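# Pull the cap off a marker on a desk

## Task

Take the cap off the marker so that both the marker and its cap end up resting on the desk, then open the hands and move the robot away from them. The robot must stay upright and level; falling or ending tilted fails. If anything is only in place because the robot is still holding it, the job is not done.

## Robot and tools

Robot: a two-wheeled cart (0.53 m wide, spanning x = -0.35 to 0.07 m in the base frame) carrying a pan/tilt head camera and two five-joint arms, left_arm and right_arm, each with a gripper. The arms pan about vertical axes at x = -0.060, y = +0.155 (left) and y = -0.155 m (right); the shoulder sits 0.03 m out from that axis and 0.89 m high. Link lengths: upper arm 0.116, forearm 0.135, hand 0.162 m. A fixed-jaw tip can get about 0.44 m from its pan axis and no lower than 0.55 m above the floor.

Frames: the base frame has its origin on the floor between the drive wheels, x ahead, y to the left, z upward. left_hand and right_hand in the results are positions of each fixed-jaw tip in this frame; a gripped item sits on the swinging-jaw side of that point. In hand axes, z runs out along the fingers and y goes from swinging jaw toward fixed jaw. base_odometry is measured relative to where the base started the scene, from wheel rotation only (slip shows up as motion); heading is in radians, left positive, -3.142 to 3.142.

Tools:
- execute_actions: arguments "actions" (a list holding one action or nothing) and optional "cameras" (list of head_camera, left_wrist_camera, right_wrist_camera or all; omitted or null means all, [] means none). An action may contain "base", "joints" or both, and they start at once. "base" holds exactly one relative command: {"translate_m": d} drives straight d metres from the current spot, forward positive, range -1.4 to 1.4; {"rotate_rad": d} spins in place by d radians, counter-clockwise (left) positive, range -3.2 to 3.2. No sideways motion. "joints" is a single dictionary for both arms and the head, keyed by joint name, each value an absolute target angle in radians. Ranges: head_pan_rad -3.2..3.2 (0 ahead, positive left); head_tilt_rad -0.76..1.45 (0 level, positive looks down); for each arm (prefix left_arm_ or right_arm_): shoulder_pan_rad -1.919..1.919, shoulder_lift_rad -1.745..1.745, elbow_flex_rad -1.69..1.58, wrist_flex_rad -1.658..1.658, wrist_roll_rad -2.743..2.841, gripper_rad 0..1.919. Joints you omit keep chasing their previous targets. Bad keys or out-of-range numbers reject the whole call with no motion. An empty list just reports state and images.
- wait: "seconds" 0 to 10; nothing new is commanded, returns state and images.
- zoom_image: "camera" and "region" [x0, y0, x1, y1] in pixels of that camera's latest full image (top-left is 0,0; at most 504 by 504).
- read_manual: optional "section", only "licences"; no motion.
- finished_scene: "scene" number; ends the scene irreversibly after the last command is held, and says whether the job succeeded.

Joint geometry: shoulder_pan 0 points left_arm to the left and right_arm to the right; positive pan turns either arm clockwise seen from above, so straight ahead is +1.571 for left and -1.571 for right. With lift, elbow and wrist flex all 0 the upper arm is near vertical (tilted 0.24 rad outward) and forearm and fingers are horizontal; positive values bend downward, and the sum of the three is the fingers' angle below horizontal (1.571 = pointing down, which requires the forearm no more than 0.08 rad above horizontal). wrist_roll -1.522: jaws close across the arm's plane, fixed jaw on the left looking outward; 1.619: fixed jaw on the right; 0.049: jaws close within the plane, fixed jaw below (level fingers) or toward the pan axis (fingers down). With level fingers over a surface, keep the fixed jaw on the left, since the hand body then bulges about 0.08 m upward rather than down. Jaw opening versus gripper_rad: 0 gives 0.003 m, 0.3 gives 0.026, 0.6 gives 0.049, 1 gives 0.076, 1.919 gives 0.106. Targeting below the contact angle squeezes, strongest at 0.2 rad under it; going lower adds little and may trip the jaw motor.

Stowed pose for driving: left shoulder_pan -1.75, shoulder_lift 0.05, elbow_flex 1.35, wrist_flex -1.55, wrist_roll -1.52; right identical except shoulder_pan 1.75. Stow in two steps (wrist flex and roll first, then the other three); when leaving the stow, do not move the wrists first. Spinning with arms stowed needs 0.44 m of free radius around the origin; turning or backing up right next to a desk can snag the cart's rear and topple the robot.

Result lines: base_status and joint_status report how the last accepted action ended. done = reached target (for the base, wheels turned the commanded amount). off_target = stopped short, perhaps still pushing (load, obstacle or tripped motor); a gripper holding something reads off_target. time_out = gave up and now holds position. "joint command not followed" (often with a cause line) means a self-collision check between arm links or between the arms withheld that arm's targets; gripper commands still run, and withheld targets may be retried on later actions until replaced. on_its_own lists uncommanded motion. MOTOR HOT warns from 55 °C; an OVER-TEMPERATURE FAULT halts the arm and shows limit_stop_at_motor_heat, after which resend the targets. A reported stop cancels your remaining motion calls in that reply.

Cautions: loaded or outstretched joints sag toward gravity, so offset the next target by the observed sag; hand positions may be off by a few centimetres. A joint stuck more than about 0.30 rad from its target for roughly 2 s trips to 20% torque (the simulation runs on while you deliberate); to reset, once it settles, command 0.2 rad from its reading on the side away from the failed target. Release a blocked joint by targeting its current reading. Payload per hand is about 0.4 kg extended, 0.7 kg close in. Never let the arms or hands strike or press on each other hard. Pulls, especially toward the robot on things in front, can tip it. Avoid dropping, slamming or shoving objects hard.

Each tool is called after "Call:" as name(argument=value, ...), one argument or row to a line, values as JSON.

## Session

Call:
execute_actions(
  actions=[],
)

Scene clock: 0.00 s.
base_odometry: x=+0.000 y=+0.000 heading=+0.000 (m, m, rad; odometry frame)
base_status: not commanded
joint_positions: head_pan_rad=-0.025 head_tilt_rad=-0.018 left_arm_shoulder_pan_rad=-1.718 left_arm_shoulder_lift_rad=+0.069 left_arm_elbow_flex_rad=+1.376 left_arm_wrist_flex_rad=-1.493 left_arm_wrist_roll_rad=-1.541 left_arm_gripper_rad=+1.920 right_arm_shoulder_pan_rad=+1.773 right_arm_shoulder_lift_rad=+0.053 right_arm_elbow_flex_rad=+1.301 right_arm_wrist_flex_rad=-1.447 right_arm_wrist_roll_rad=-1.547 right_arm_gripper_rad=+1.920
joint_status: not commanded
left_hand: x=-0.3047 y=+0.1110 z=+0.8787 quat_wxyz=(-0.060, -0.689, -0.044, +0.721) (m; base frame)
right_hand: x=-0.3145 y=-0.1107 z=+0.8891 quat_wxyz=(-0.066, +0.669, -0.076, -0.736) (m; base frame)
pictures: head_camera, left_wrist_camera, right_wrist_camera
Images, in order (width x height): head_camera 644x476, left_wrist_camera 644x476, right_wrist_camera 644x476.

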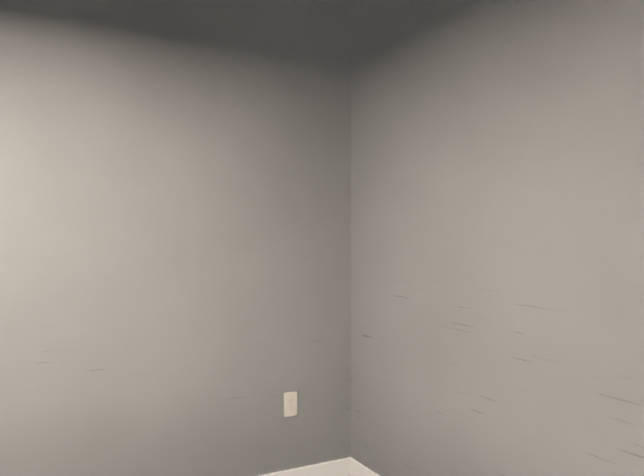

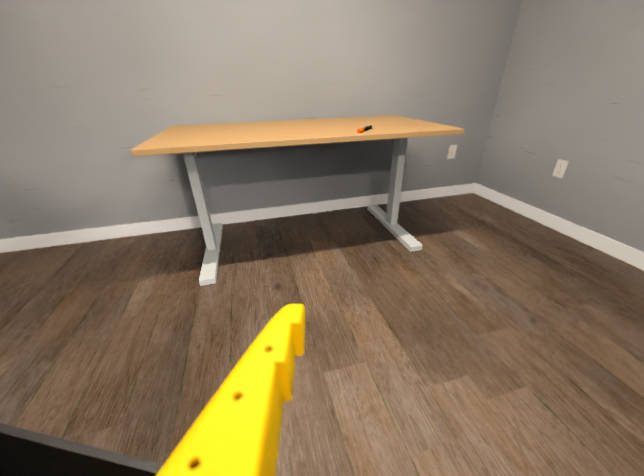

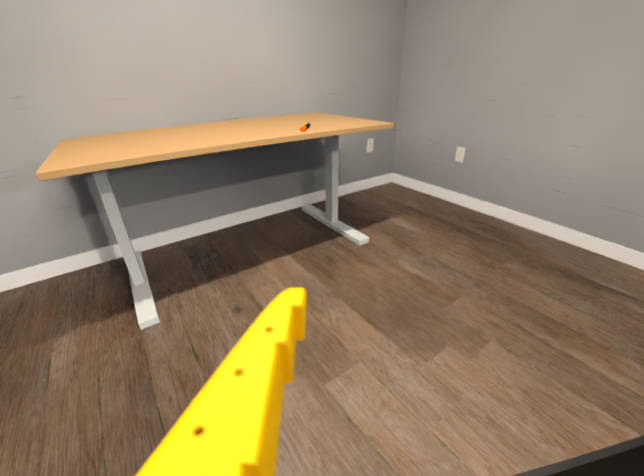

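Call:
execute_actions(
  actions=[
    {"joints":{"head_pan_rad":3.14,"head_tilt_rad":0.4}},
  ],
  cameras=["head_camera"],
)

Scene clock: 6.13 s.
base_odometry: x=+0.000 y=+0.000 heading=+0.000 (m, m, rad; odometry frame)
base_status: not commanded
joint_positions: head_pan_rad=+3.130 head_tilt_rad=+0.393 left_arm_shoulder_pan_rad=-1.718 left_arm_shoulder_lift_rad=+0.069 left_arm_elbow_flex_rad=+1.376 left_arm_wrist_flex_rad=-1.493 left_arm_wrist_roll_rad=-1.541 left_arm_gripper_rad=+1.920 right_arm_shoulder_pan_rad=+1.773 right_arm_shoulder_lift_rad=+0.053 right_arm_elbow_flex_rad=+1.301 right_arm_wrist_flex_rad=-1.447 right_arm_wrist_roll_rad=-1.547 right_arm_gripper_rad=+1.920
joint_status: all done
left_hand: x=-0.3047 y=+0.1110 z=+0.8787 quat_wxyz=(-0.060, -0.689, -0.044, +0.721) (m; base frame)
right_hand: x=-0.3145 y=-0.1107 z=+0.8891 quat_wxyz=(-0.066, +0.669, -0.076, -0.736) (m; base frame)
pictures: head_camera
Images, in order (width x height): head_camera 644x476.

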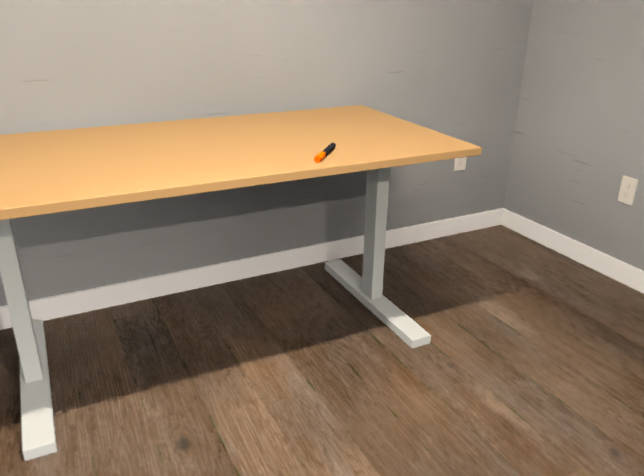

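Call:
execute_actions(
  actions=[
    {"base":{"rotate_rad":2.781},"joints":{"head_pan_rad":0.4,"head_tilt_rad":0.4}},
  ],
  cameras=["head_camera"],
)

Call:
execute_actions(
  actions=[
    {"base":{"translate_m":1.2},"joints":{"head_pan_rad":0.8,"head_tilt_rad":0.55}},
  ],
  cameras=["head_camera"],
)

Scene clock: 34.90 s.
base_odometry: x=-0.001 y=+0.000 heading=+2.780 (m, m, rad; odometry frame)
base_status: done
joint_positions: head_pan_rad=+0.410 head_tilt_rad=+0.393 left_arm_shoulder_pan_rad=-1.718 left_arm_shoulder_lift_rad=+0.069 left_arm_elbow_flex_rad=+1.376 left_arm_wrist_flex_rad=-1.493 left_arm_wrist_roll_rad=-1.541 left_arm_gripper_rad=+1.920 right_arm_shoulder_pan_rad=+1.773 right_arm_shoulder_lift_rad=+0.053 right_arm_elbow_flex_rad=+1.301 right_arm_wrist_flex_rad=-1.447 right_arm_wrist_roll_rad=-1.547 right_arm_gripper_rad=+1.920
joint_status: all done
left_hand: x=-0.3047 y=+0.1110 z=+0.8787 quat_wxyz=(-0.060, -0.689, -0.044, +0.721) (m; base frame)
right_hand: x=-0.3145 y=-0.1107 z=+0.8891 quat_wxyz=(-0.066, +0.669, -0.076, -0.736) (m; base frame)
pictures: head_camera
Images, in order (width x height): head_camera 644x476.

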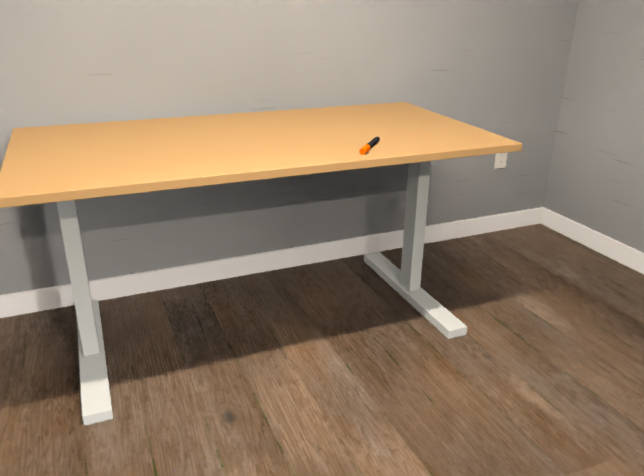

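Scene clock: 41.73 s.
base_odometry: x=-1.124 y=+0.422 heading=+2.781 (m, m, rad; odometry frame)
base_status: done
joint_positions: head_pan_rad=+0.790 head_tilt_rad=+0.544 left_arm_shoulder_pan_rad=-1.718 left_arm_shoulder_lift_rad=+0.069 left_arm_elbow_flex_rad=+1.376 left_arm_wrist_flex_rad=-1.493 left_arm_wrist_roll_rad=-1.541 left_arm_gripper_rad=+1.920 right_arm_shoulder_pan_rad=+1.773 right_arm_shoulder_lift_rad=+0.053 right_arm_elbow_flex_rad=+1.301 right_arm_wrist_flex_rad=-1.447 right_arm_wrist_roll_rad=-1.547 right_arm_gripper_rad=+1.920
joint_status: all done
left_hand: x=-0.3047 y=+0.1110 z=+0.8787 quat_wxyz=(-0.060, -0.689, -0.044, +0.721) (m; base frame)
right_hand: x=-0.3145 y=-0.1107 z=+0.8891 quat_wxyz=(-0.066, +0.669, -0.076, -0.736) (m; base frame)
pictures: head_camera
Images, in order (width x height): head_camera 644x476.

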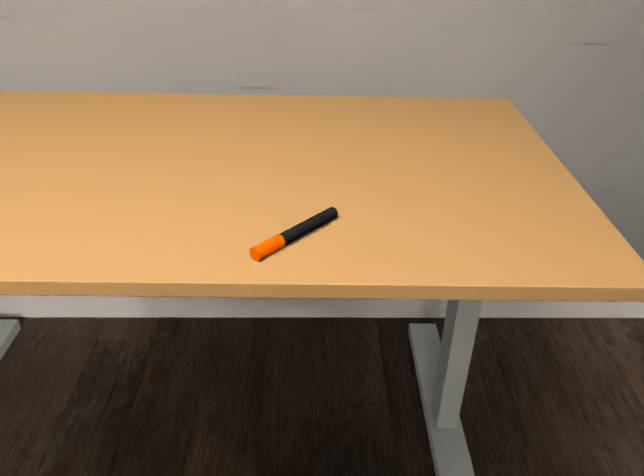

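Call:
execute_actions(
  actions=[
    {"base":{"rotate_rad":0.77},"joints":{"head_pan_rad":0.0,"head_tilt_rad":0.7,"left_arm_shoulder_pan_rad":1.2,"left_arm_shoulder_lift_rad":-0.2,"left_arm_elbow_flex_rad":1.0,"right_arm_shoulder_pan_rad":-1.2,"right_arm_shoulder_lift_rad":-0.2,"right_arm_elbow_flex_rad":1.0}},
  ],
)

Scene clock: 47.87 s.
base_odometry: x=-1.123 y=+0.422 heading=-2.733 (m, m, rad; odometry frame)
base_status: done
joint_positions: head_pan_rad=+0.010 head_tilt_rad=+0.694 left_arm_shoulder_pan_rad=+1.191 left_arm_shoulder_lift_rad=-0.170 left_arm_elbow_flex_rad=+1.030 left_arm_wrist_flex_rad=-1.493 left_arm_wrist_roll_rad=-1.541 left_arm_gripper_rad=+1.920 right_arm_shoulder_pan_rad=-1.189 right_arm_shoulder_lift_rad=-0.161 right_arm_elbow_flex_rad=+1.028 right_arm_wrist_flex_rad=-1.447 right_arm_wrist_roll_rad=-1.547 right_arm_gripper_rad=+1.920
joint_status: all done
left_hand: x=+0.1789 y=+0.2588 z=+1.0059 quat_wxyz=(+0.874, -0.081, +0.444, +0.177) (m; base frame)
right_hand: x=+0.1894 y=-0.2468 z=+0.9978 quat_wxyz=(+0.865, +0.096, +0.466, -0.156) (m; base frame)
pictures: head_camera, left_wrist_camera, right_wrist_camera
Images, in order (width x height): head_camera 644x476, left_wrist_camera 644x476, right_wrist_camera 644x476.

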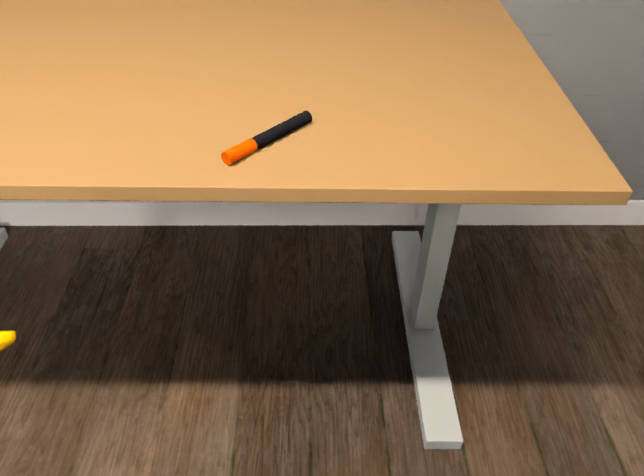

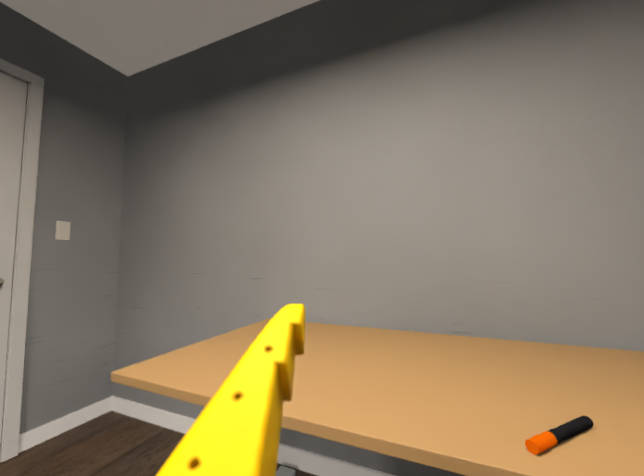

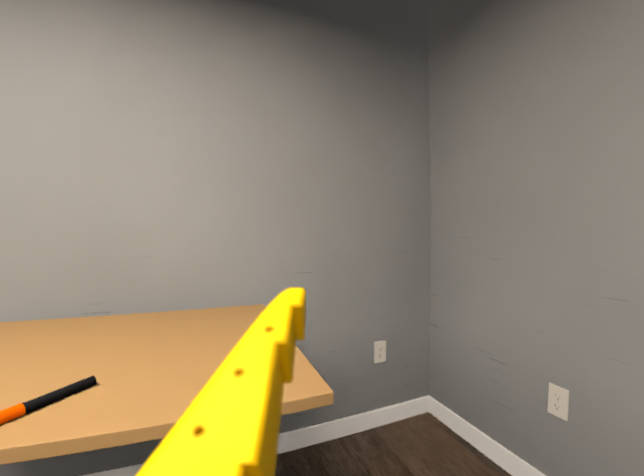

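Call:
execute_actions(
  actions=[
    {"base":{"translate_m":0.35},"joints":{"head_tilt_rad":0.95,"left_arm_shoulder_pan_rad":1.3,"left_arm_shoulder_lift_rad":0.25,"left_arm_elbow_flex_rad":-0.2,"left_arm_wrist_flex_rad":1.3,"left_arm_wrist_roll_rad":0.9,"left_arm_gripper_rad":0.6,"right_arm_shoulder_pan_rad":-1.2,"right_arm_shoulder_lift_rad":0.25,"right_arm_elbow_flex_rad":-0.2,"right_arm_wrist_flex_rad":1.3,"right_arm_wrist_roll_rad":2.8,"right_arm_gripper_rad":0.6}},
  ],
)

Scene clock: 67.20 s.
base_odometry: x=-1.444 y=+0.282 heading=-2.731 (m, m, rad; odometry frame)
base_status: done
joint_positions: head_pan_rad=+0.010 head_tilt_rad=+0.945 left_arm_shoulder_pan_rad=+1.290 left_arm_shoulder_lift_rad=+0.267 left_arm_elbow_flex_rad=-0.167 left_arm_wrist_flex_rad=+1.291 left_arm_wrist_roll_rad=+0.891 left_arm_gripper_rad=+0.610 right_arm_shoulder_pan_rad=-1.190 right_arm_shoulder_lift_rad=+0.264 right_arm_elbow_flex_rad=-0.170 right_arm_wrist_flex_rad=+1.291 right_arm_wrist_roll_rad=+2.792 right_arm_gripper_rad=+0.611
joint_status: all done
left_hand: x=+0.1776 y=+0.2170 z=+0.8280 quat_wxyz=(+0.043, -0.971, +0.221, -0.078) (m; base frame)
right_hand: x=+0.1787 y=-0.2537 z=+0.8313 quat_wxyz=(-0.065, -0.919, -0.384, -0.066) (m; base frame)
pictures: head_camera, left_wrist_camera, right_wrist_camera
Images, in order (width x height): head_camera 644x476, left_wrist_camera 644x476, right_wrist_camera 644x476.

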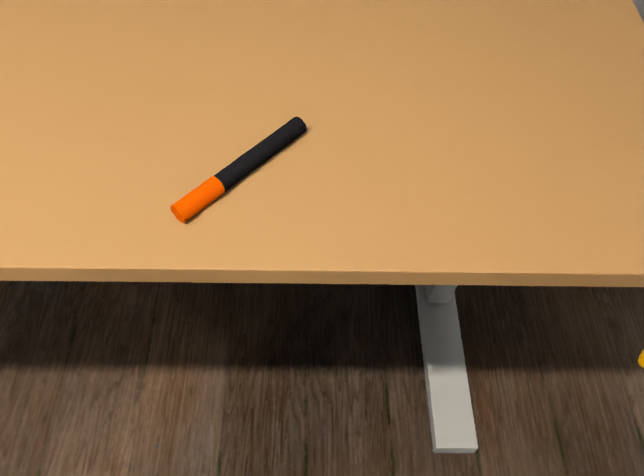

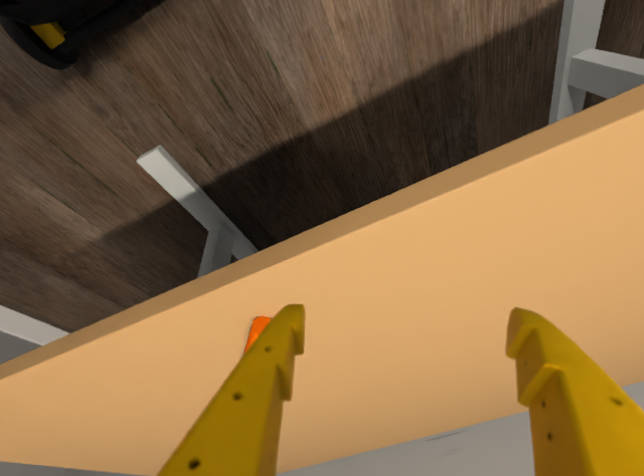

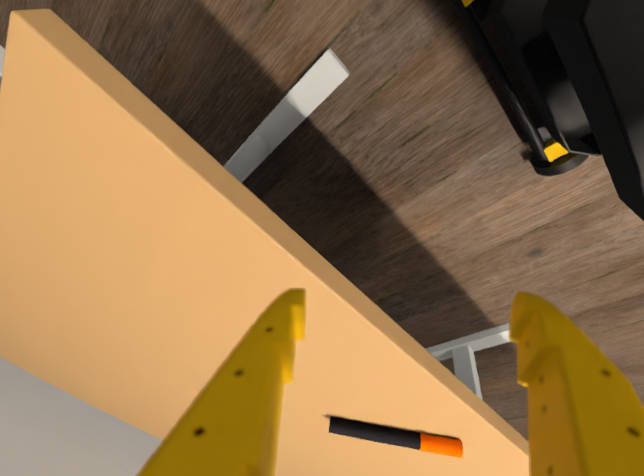

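Call:
execute_actions(
  actions=[
    {"base":{"translate_m":0.15},"joints":{"head_tilt_rad":1.1,"left_arm_shoulder_pan_rad":1.765,"left_arm_shoulder_lift_rad":0.57,"left_arm_elbow_flex_rad":-0.5,"left_arm_wrist_flex_rad":1.455,"left_arm_wrist_roll_rad":1.04}},
  ],
)

Scene clock: 81.80 s.
base_odometry: x=-1.582 y=+0.222 heading=-2.731 (m, m, rad; odometry frame)
base_status: done
joint_positions: head_pan_rad=+0.010 head_tilt_rad=+1.095 left_arm_shoulder_pan_rad=+1.755 left_arm_shoulder_lift_rad=+0.586 left_arm_elbow_flex_rad=-0.469 left_arm_wrist_flex_rad=+1.445 left_arm_wrist_roll_rad=+1.033 left_arm_gripper_rad=+0.610 right_arm_shoulder_pan_rad=-1.190 right_arm_shoulder_lift_rad=+0.264 right_arm_elbow_flex_rad=-0.170 right_arm_wrist_flex_rad=+1.291 right_arm_wrist_roll_rad=+2.792 right_arm_gripper_rad=+0.611
joint_status: all done
left_hand: x=+0.1824 y=+0.1028 z=+0.8012 quat_wxyz=(+0.001, -0.927, +0.376, -0.005) (m; base frame)
right_hand: x=+0.1787 y=-0.2537 z=+0.8313 quat_wxyz=(-0.065, -0.919, -0.384, -0.066) (m; base frame)
pictures: head_camera, left_wrist_camera, right_wrist_camera
Images, in order (width x height): head_camera 644x476, left_wrist_camera 644x476, right_wrist_camera 644x476.

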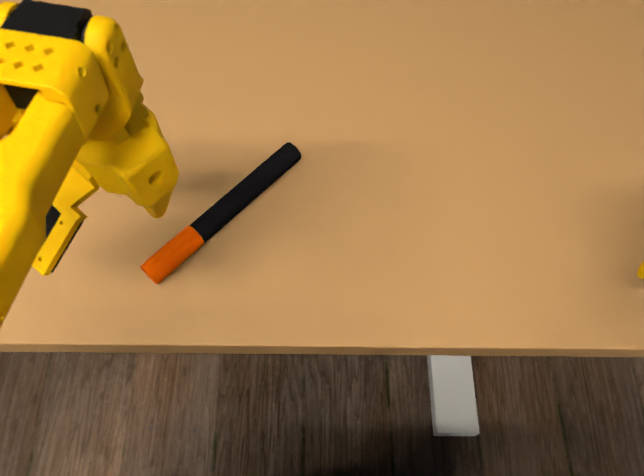

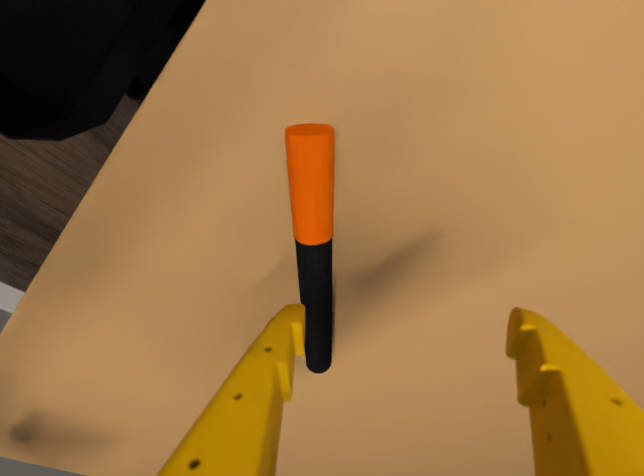

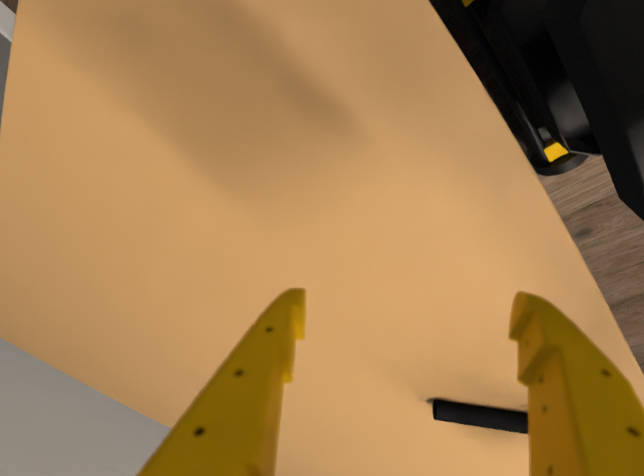

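Call:
execute_actions(
  actions=[
    {"joints":{"left_arm_shoulder_pan_rad":1.814,"left_arm_shoulder_lift_rad":0.44,"left_arm_elbow_flex_rad":-0.10,"left_arm_wrist_flex_rad":1.17,"left_arm_wrist_roll_rad":1.09}},
  ],
  cameras=["head_camera","left_wrist_camera"],
)

Scene clock: 93.63 s.
base_odometry: x=-1.582 y=+0.222 heading=-2.731 (m, m, rad; odometry frame)
base_status: not commanded
joint_positions: head_pan_rad=+0.010 head_tilt_rad=+1.095 left_arm_shoulder_pan_rad=+1.804 left_arm_shoulder_lift_rad=+0.486 left_arm_elbow_flex_rad=-0.098 left_arm_wrist_flex_rad=+1.181 left_arm_wrist_roll_rad=+1.082 left_arm_gripper_rad=+0.610 right_arm_shoulder_pan_rad=-1.190 right_arm_shoulder_lift_rad=+0.264 right_arm_elbow_flex_rad=-0.170 right_arm_wrist_flex_rad=+1.291 right_arm_wrist_roll_rad=+2.792 right_arm_gripper_rad=+0.611
joint_status: all done
left_hand: x=+0.1631 y=+0.0947 z=+0.7736 quat_wxyz=(+0.000, -0.927, +0.376, -0.001) (m; base frame)
right_hand: x=+0.1787 y=-0.2537 z=+0.8313 quat_wxyz=(-0.065, -0.919, -0.384, -0.066) (m; base frame)
pictures: head_camera, left_wrist_camera
Images, in order (width x height): head_camera 644x476, left_wrist_camera 644x476.

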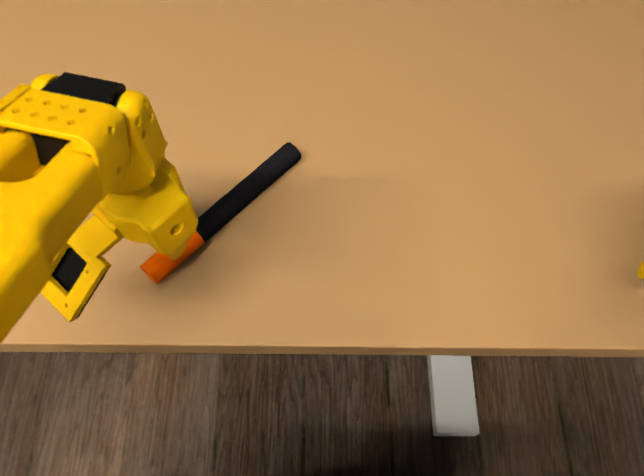

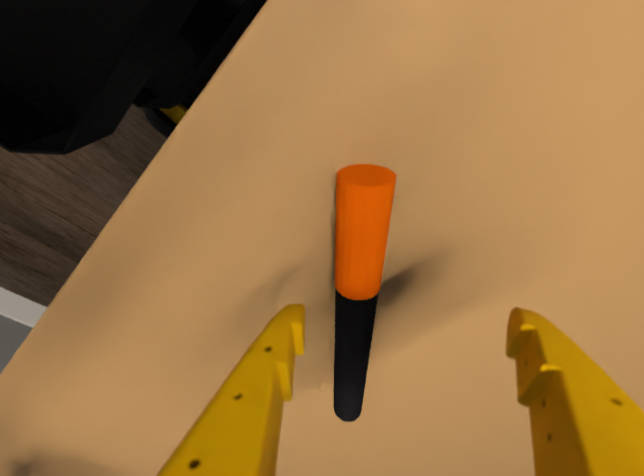

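Call:
execute_actions(
  actions=[
    {"joints":{"left_arm_shoulder_lift_rad":0.557,"left_arm_elbow_flex_rad":-0.052,"left_arm_wrist_flex_rad":1.036}},
  ],
  cameras=["head_camera","left_wrist_camera"],
)

Scene clock: 98.97 s.
base_odometry: x=-1.582 y=+0.222 heading=-2.731 (m, m, rad; odometry frame)
base_status: not commanded
joint_positions: head_pan_rad=+0.010 head_tilt_rad=+1.095 left_arm_shoulder_pan_rad=+1.804 left_arm_shoulder_lift_rad=+0.571 left_arm_elbow_flex_rad=-0.050 left_arm_wrist_flex_rad=+1.046 left_arm_wrist_roll_rad=+1.082 left_arm_gripper_rad=+0.610 right_arm_shoulder_pan_rad=-1.190 right_arm_shoulder_lift_rad=+0.264 right_arm_elbow_flex_rad=-0.170 right_arm_wrist_flex_rad=+1.291 right_arm_wrist_roll_rad=+2.792 right_arm_gripper_rad=+0.611
joint_status: all done
left_hand: x=+0.1634 y=+0.0946 z=+0.7505 quat_wxyz=(+0.000, -0.927, +0.376, -0.002) (m; base frame)
right_hand: x=+0.1787 y=-0.2537 z=+0.8313 quat_wxyz=(-0.065, -0.919, -0.384, -0.066) (m; base frame)
pictures: head_camera, left_wrist_camera
Images, in order (width x height): head_camera 644x476, left_wrist_camera 644x476.

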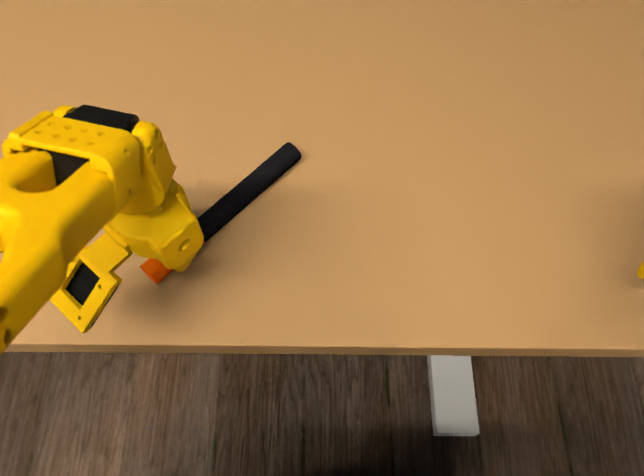

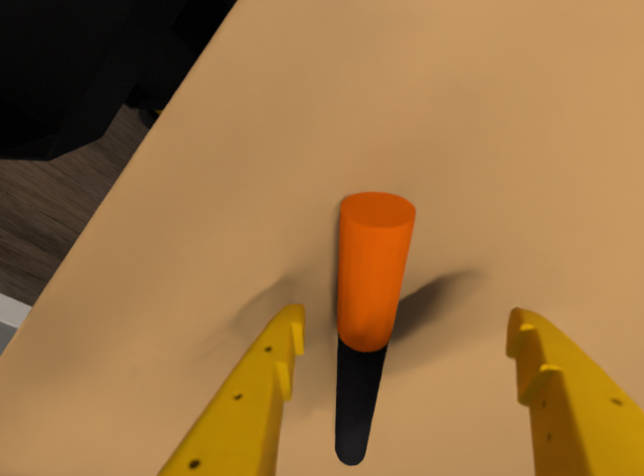

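Call:
execute_actions(
  actions=[
    {"joints":{"left_arm_shoulder_lift_rad":0.627,"left_arm_elbow_flex_rad":-0.043,"left_arm_wrist_flex_rad":0.958}},
  ],
  cameras=["head_camera","left_wrist_camera"],
)

Scene clock: 103.90 s.
base_odometry: x=-1.582 y=+0.222 heading=-2.731 (m, m, rad; odometry frame)
base_status: not commanded
joint_positions: head_pan_rad=+0.010 head_tilt_rad=+1.095 left_arm_shoulder_pan_rad=+1.804 left_arm_shoulder_lift_rad=+0.643 left_arm_elbow_flex_rad=-0.043 left_arm_wrist_flex_rad=+0.969 left_arm_wrist_roll_rad=+1.082 left_arm_gripper_rad=+0.610 right_arm_shoulder_pan_rad=-1.190 right_arm_shoulder_lift_rad=+0.264 right_arm_elbow_flex_rad=-0.170 right_arm_wrist_flex_rad=+1.291 right_arm_wrist_roll_rad=+2.792 right_arm_gripper_rad=+0.611
joint_status: all done
left_hand: x=+0.1630 y=+0.0947 z=+0.7349 quat_wxyz=(+0.000, -0.927, +0.376, -0.001) (m; base frame)
right_hand: x=+0.1787 y=-0.2537 z=+0.8313 quat_wxyz=(-0.065, -0.919, -0.384, -0.066) (m; base frame)
pictures: head_camera, left_wrist_camera
Images, in order (width x height): head_camera 644x476, left_wrist_camera 644x476.

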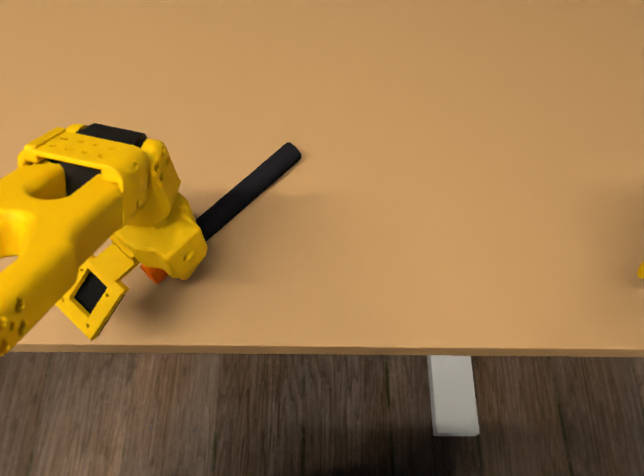

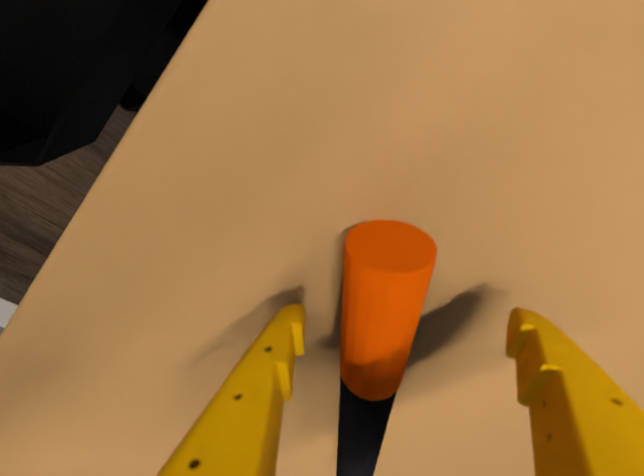

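Call:
execute_actions(
  actions=[
    {"joints":{"left_arm_shoulder_lift_rad":0.668,"left_arm_elbow_flex_rad":-0.041,"left_arm_wrist_flex_rad":0.915}},
  ],
  cameras=["left_wrist_camera"],
)

Scene clock: 106.90 s.
base_odometry: x=-1.582 y=+0.222 heading=-2.731 (m, m, rad; odometry frame)
base_status: not commanded
joint_positions: head_pan_rad=+0.010 head_tilt_rad=+1.095 left_arm_shoulder_pan_rad=+1.804 left_arm_shoulder_lift_rad=+0.683 left_arm_elbow_flex_rad=-0.039 left_arm_wrist_flex_rad=+0.925 left_arm_wrist_roll_rad=+1.082 left_arm_gripper_rad=+0.610 right_arm_shoulder_pan_rad=-1.190 right_arm_shoulder_lift_rad=+0.264 right_arm_elbow_flex_rad=-0.170 right_arm_wrist_flex_rad=+1.291 right_arm_wrist_roll_rad=+2.792 right_arm_gripper_rad=+0.611
joint_status: all done
left_hand: x=+0.1630 y=+0.0947 z=+0.7264 quat_wxyz=(+0.000, -0.927, +0.376, -0.002) (m; base frame)
right_hand: x=+0.1787 y=-0.2537 z=+0.8313 quat_wxyz=(-0.065, -0.919, -0.384, -0.066) (m; base frame)
pictures: left_wrist_camera
Images, in order (width x height): left_wrist_camera 644x476.

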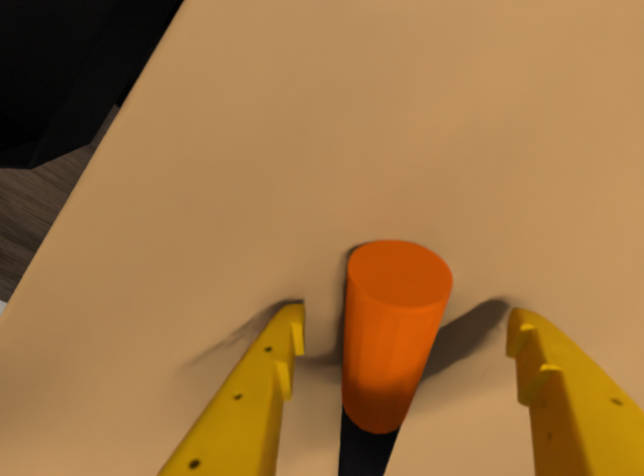

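Call:
execute_actions(
  actions=[
    {"joints":{"left_arm_gripper_rad":0.04}},
  ],
  cameras=["head_camera","left_wrist_camera"],
)

Scene clock: 109.77 s.
base_odometry: x=-1.582 y=+0.222 heading=-2.731 (m, m, rad; odometry frame)
base_status: not commanded
joint_positions: head_pan_rad=+0.010 head_tilt_rad=+1.095 left_arm_shoulder_pan_rad=+1.804 left_arm_shoulder_lift_rad=+0.683 left_arm_elbow_flex_rad=-0.039 left_arm_wrist_flex_rad=+0.925 left_arm_wrist_roll_rad=+1.082 left_arm_gripper_rad=+0.216 right_arm_shoulder_pan_rad=-1.190 right_arm_shoulder_lift_rad=+0.264 right_arm_elbow_flex_rad=-0.170 right_arm_wrist_flex_rad=+1.291 right_arm_wrist_roll_rad=+2.792 right_arm_gripper_rad=+0.611
joint_status: left_arm_gripper_rad off_target (ended at +0.216, target +0.040)
left_hand: x=+0.1630 y=+0.0947 z=+0.7264 quat_wxyz=(+0.000, -0.927, +0.376, -0.002) (m; base frame)
right_hand: x=+0.1787 y=-0.2537 z=+0.8313 quat_wxyz=(-0.065, -0.919, -0.384, -0.066) (m; base frame)
pictures: head_camera, left_wrist_camera
Images, in order (width x height): head_camera 644x476, left_wrist_camera 644x476.

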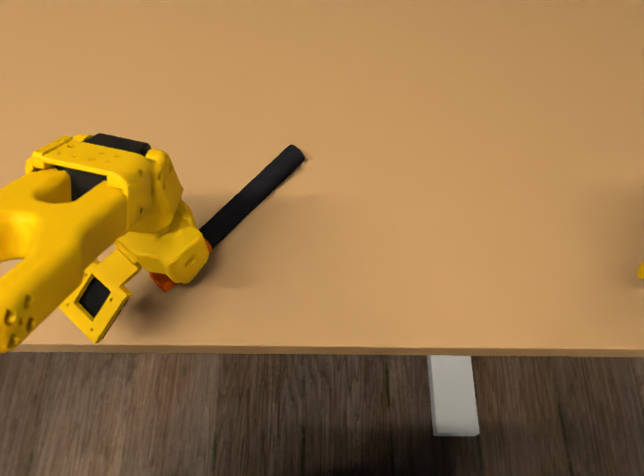

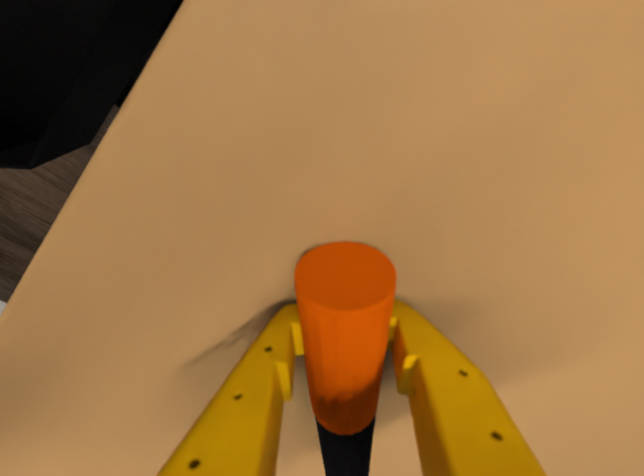

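Call:
execute_actions(
  actions=[
    {"joints":{"left_arm_elbow_flex_rad":-0.4}},
  ],
  cameras=[],
)

Call:
execute_actions(
  actions=[
    {"joints":{"left_arm_elbow_flex_rad":-0.695,"left_arm_shoulder_lift_rad":0.955,"left_arm_shoulder_pan_rad":1.91,"left_arm_wrist_flex_rad":0.945,"left_arm_wrist_roll_rad":0.385,"right_arm_shoulder_pan_rad":-1.6,"right_arm_shoulder_lift_rad":0.6,"right_arm_elbow_flex_rad":-0.6,"right_arm_wrist_flex_rad":1.25,"right_arm_wrist_roll_rad":2.84, "head_tilt_rad":1.0}},
  ],
)

Scene clock: 129.77 s.
base_odometry: x=-1.582 y=+0.222 heading=-2.731 (m, m, rad; odometry frame)
base_status: not commanded
joint_positions: head_pan_rad=+0.010 head_tilt_rad=+1.095 left_arm_shoulder_pan_rad=+1.804 left_arm_shoulder_lift_rad=+0.690 left_arm_elbow_flex_rad=-0.363 left_arm_wrist_flex_rad=+0.925 left_arm_wrist_roll_rad=+1.082 left_arm_gripper_rad=+0.216 right_arm_shoulder_pan_rad=-1.190 right_arm_shoulder_lift_rad=+0.264 right_arm_elbow_flex_rad=-0.170 right_arm_wrist_flex_rad=+1.291 right_arm_wrist_roll_rad=+2.792 right_arm_gripper_rad=+0.611
joint_status: all done
left_hand: x=+0.2300 y=+0.0788 z=+0.7709 quat_wxyz=(+0.024, -0.915, +0.371, -0.157) (m; base frame)
right_hand: x=+0.1787 y=-0.2537 z=+0.8313 quat_wxyz=(-0.065, -0.919, -0.384, -0.066) (m; base frame)
pictures: none
No camera images: the call's "cameras" was empty. Leave "cameras" out to get every camera's image.

Scene clock: 131.07 s.
base_odometry: x=-1.582 y=+0.222 heading=-2.731 (m, m, rad; odometry frame)
base_status: not commanded
joint_positions: head_pan_rad=+0.010 head_tilt_rad=+1.015 left_arm_shoulder_pan_rad=+1.901 left_arm_shoulder_lift_rad=+0.979 left_arm_elbow_flex_rad=-0.658 left_arm_wrist_flex_rad=+0.938 left_arm_wrist_roll_rad=+0.393 left_arm_gripper_rad=+0.216 right_arm_shoulder_pan_rad=-1.589 right_arm_shoulder_lift_rad=+0.616 right_arm_elbow_flex_rad=-0.568 right_arm_wrist_flex_rad=+1.262 right_arm_wrist_roll_rad=+2.808 right_arm_gripper_rad=+0.611
joint_status: right_arm_wrist_roll_rad off_target (ended at +2.808, target +2.840); the others done
joint sent to its limit — the command would take right_arm_wrist_roll_rad past its upper limit, so that joint was sent only as far as its limit.
left_hand: x=+0.2335 y=+0.0512 z=+0.7409 quat_wxyz=(+0.067, -0.703, +0.694, -0.140) (m; base frame)
right_hand: x=+0.2419 y=-0.1523 z=+0.8154 quat_wxyz=(-0.072, -0.816, -0.563, -0.109) (m; base frame)
pictures: head_camera, left_wrist_camera, right_wrist_camera
Images, in order (width x height): head_camera 644x476, left_wrist_camera 644x476, right_wrist_camera 644x476.

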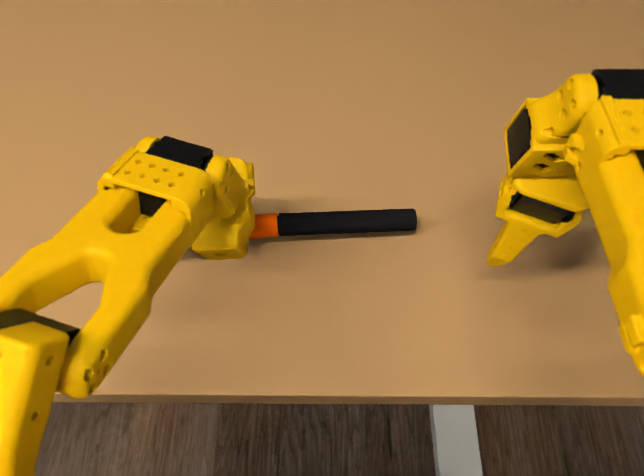

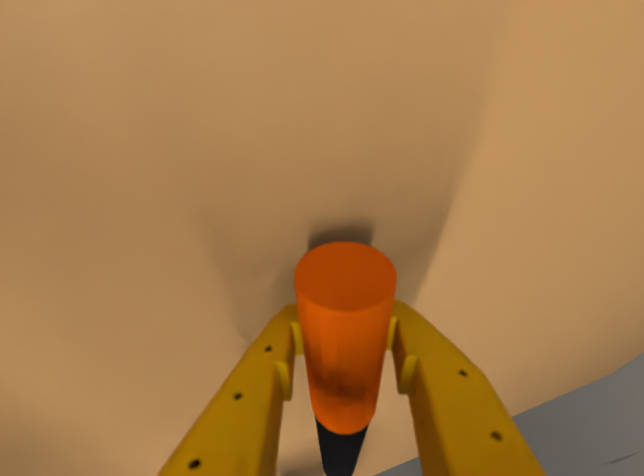

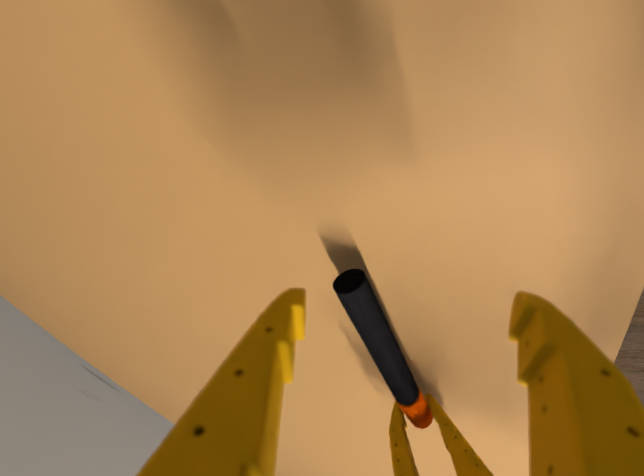

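Call:
execute_actions(
  actions=[
    {"joints":{"left_arm_shoulder_pan_rad":1.919,"right_arm_shoulder_pan_rad":-1.87,"right_arm_shoulder_lift_rad":0.63,"right_arm_elbow_flex_rad":-0.47,"right_arm_wrist_flex_rad":0.885,"right_arm_wrist_roll_rad":2.81}},
  ],
)

Scene clock: 139.70 s.
base_odometry: x=-1.582 y=+0.222 heading=-2.731 (m, m, rad; odometry frame)
base_status: not commanded
joint_positions: head_pan_rad=+0.010 head_tilt_rad=+1.015 left_arm_shoulder_pan_rad=+1.909 left_arm_shoulder_lift_rad=+0.979 left_arm_elbow_flex_rad=-0.658 left_arm_wrist_flex_rad=+0.938 left_arm_wrist_roll_rad=+0.393 left_arm_gripper_rad=+0.216 right_arm_shoulder_pan_rad=-1.859 right_arm_shoulder_lift_rad=+0.648 right_arm_elbow_flex_rad=-0.466 right_arm_wrist_flex_rad=+0.899 right_arm_wrist_roll_rad=+2.808 right_arm_gripper_rad=+0.611
joint_status: all done
left_hand: x=+0.2327 y=+0.0490 z=+0.7409 quat_wxyz=(+0.067, -0.701, +0.696, -0.140) (m; base frame)
right_hand: x=+0.2633 y=-0.0621 z=+0.8094 quat_wxyz=(-0.106, -0.717, -0.653, -0.218) (m; base frame)
pictures: head_camera, left_wrist_camera, right_wrist_camera
Images, in order (width x height): head_camera 644x476, left_wrist_camera 644x476, right_wrist_camera 644x476.

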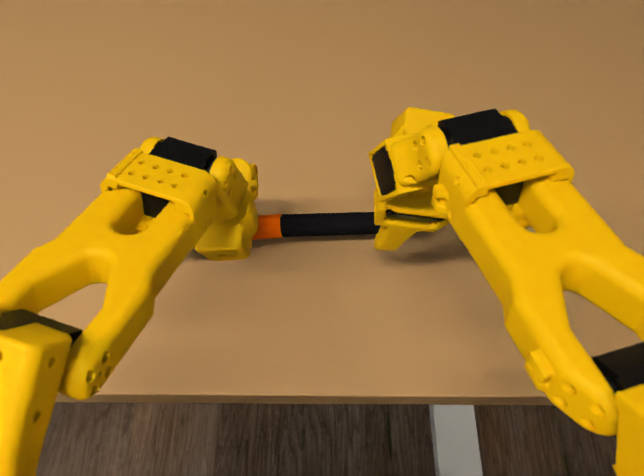

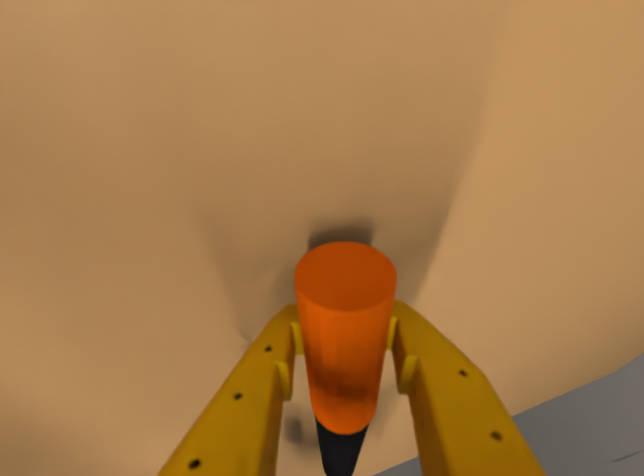

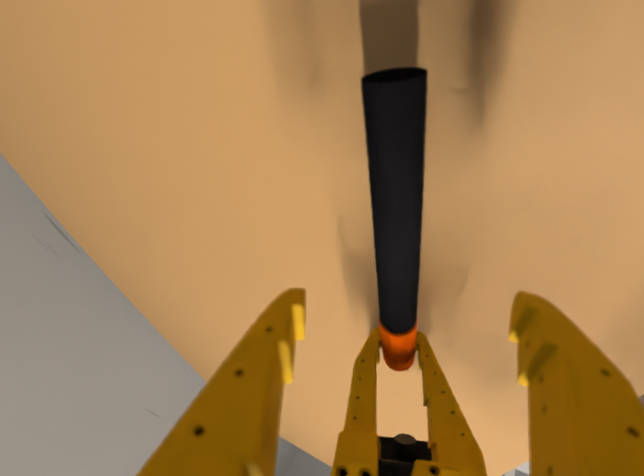

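Call:
execute_actions(
  actions=[
    {"joints":{"left_arm_wrist_roll_rad":0.235,"right_arm_wrist_flex_rad":1.05,"right_arm_gripper_rad":0.45}},
  ],
  cameras=["head_camera","right_wrist_camera"],
)

Scene clock: 148.00 s.
base_odometry: x=-1.582 y=+0.222 heading=-2.731 (m, m, rad; odometry frame)
base_status: not commanded
joint_positions: head_pan_rad=+0.010 head_tilt_rad=+1.015 left_arm_shoulder_pan_rad=+1.909 left_arm_shoulder_lift_rad=+0.979 left_arm_elbow_flex_rad=-0.658 left_arm_wrist_flex_rad=+0.938 left_arm_wrist_roll_rad=+0.243 left_arm_gripper_rad=+0.216 right_arm_shoulder_pan_rad=-1.859 right_arm_shoulder_lift_rad=+0.648 right_arm_elbow_flex_rad=-0.466 right_arm_wrist_flex_rad=+1.041 right_arm_wrist_roll_rad=+2.808 right_arm_gripper_rad=+0.462
joint_status: all done
left_hand: x=+0.2327 y=+0.0502 z=+0.7408 quat_wxyz=(+0.077, -0.647, +0.747, -0.135) (m; base frame)
right_hand: x=+0.2436 y=-0.0679 z=+0.7991 quat_wxyz=(-0.075, -0.728, -0.663, -0.155) (m; base frame)
pictures: head_camera, right_wrist_camera
Images, in order (width x height): head_camera 644x476, right_wrist_camera 644x476.

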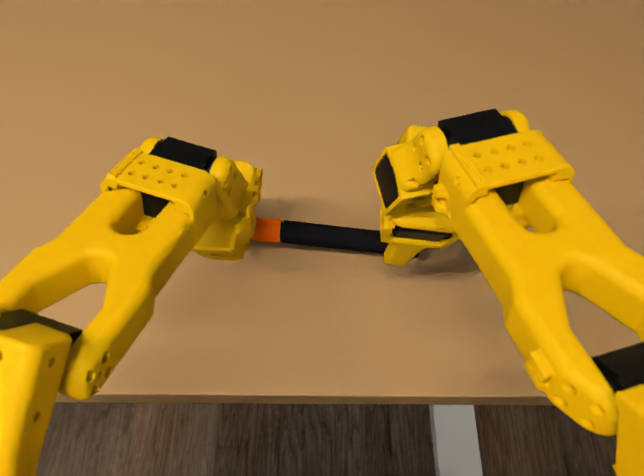

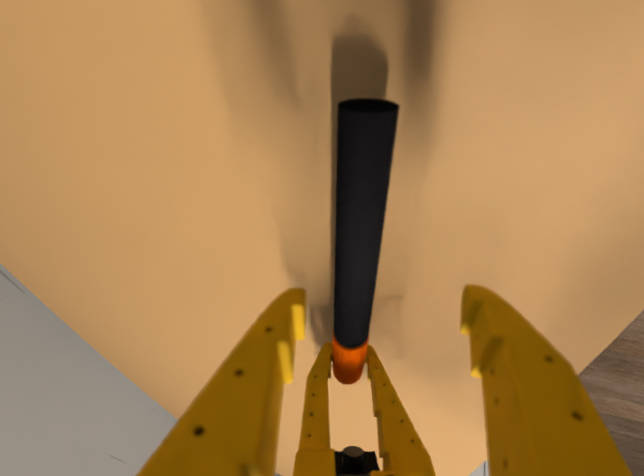

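Call:
execute_actions(
  actions=[
    {"joints":{"right_arm_shoulder_lift_rad":0.802,"right_arm_elbow_flex_rad":-0.534,"right_arm_wrist_flex_rad":0.891}},
  ],
)

Scene clock: 152.57 s.
base_odometry: x=-1.582 y=+0.222 heading=-2.731 (m, m, rad; odometry frame)
base_status: not commanded
joint_positions: head_pan_rad=+0.010 head_tilt_rad=+1.015 left_arm_shoulder_pan_rad=+1.909 left_arm_shoulder_lift_rad=+0.979 left_arm_elbow_flex_rad=-0.658 left_arm_wrist_flex_rad=+0.938 left_arm_wrist_roll_rad=+0.243 left_arm_gripper_rad=+0.216 right_arm_shoulder_pan_rad=-1.859 right_arm_shoulder_lift_rad=+0.821 right_arm_elbow_flex_rad=-0.502 right_arm_wrist_flex_rad=+0.903 right_arm_wrist_roll_rad=+2.808 right_arm_gripper_rad=+0.461
joint_status: all done
left_hand: x=+0.2327 y=+0.0502 z=+0.7408 quat_wxyz=(+0.077, -0.647, +0.747, -0.135) (m; base frame)
right_hand: x=+0.2509 y=-0.0658 z=+0.7645 quat_wxyz=(-0.075, -0.728, -0.663, -0.156) (m; base frame)
pictures: head_camera, left_wrist_camera, right_wrist_camera
Images, in order (width x height): head_camera 644x476, left_wrist_camera 644x476, right_wrist_camera 644x476.

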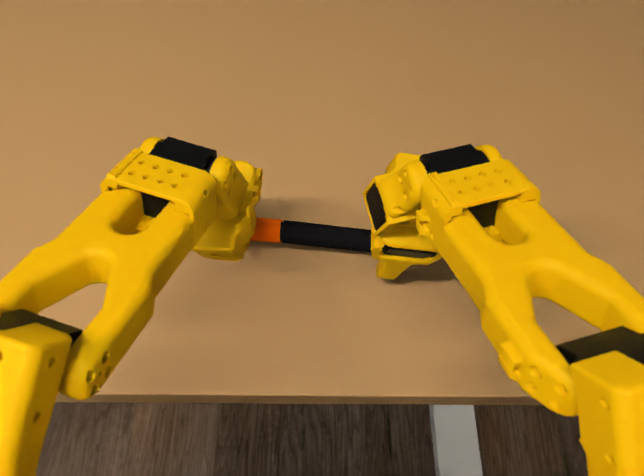

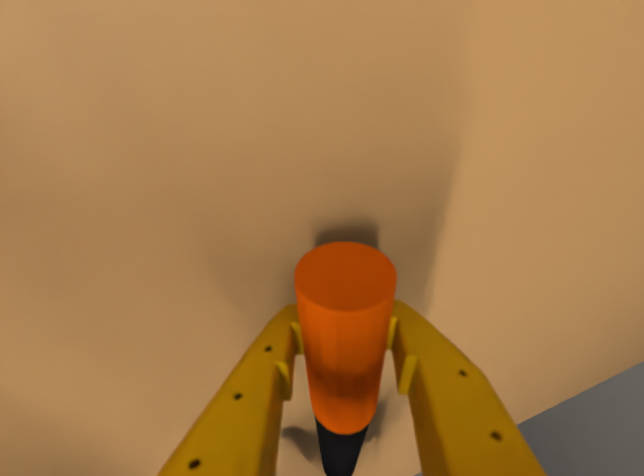

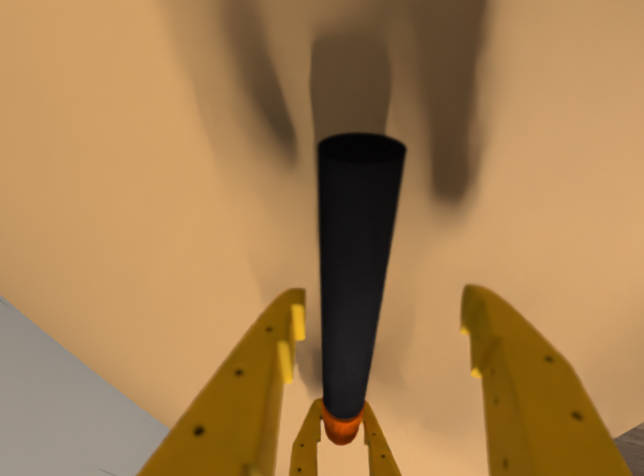

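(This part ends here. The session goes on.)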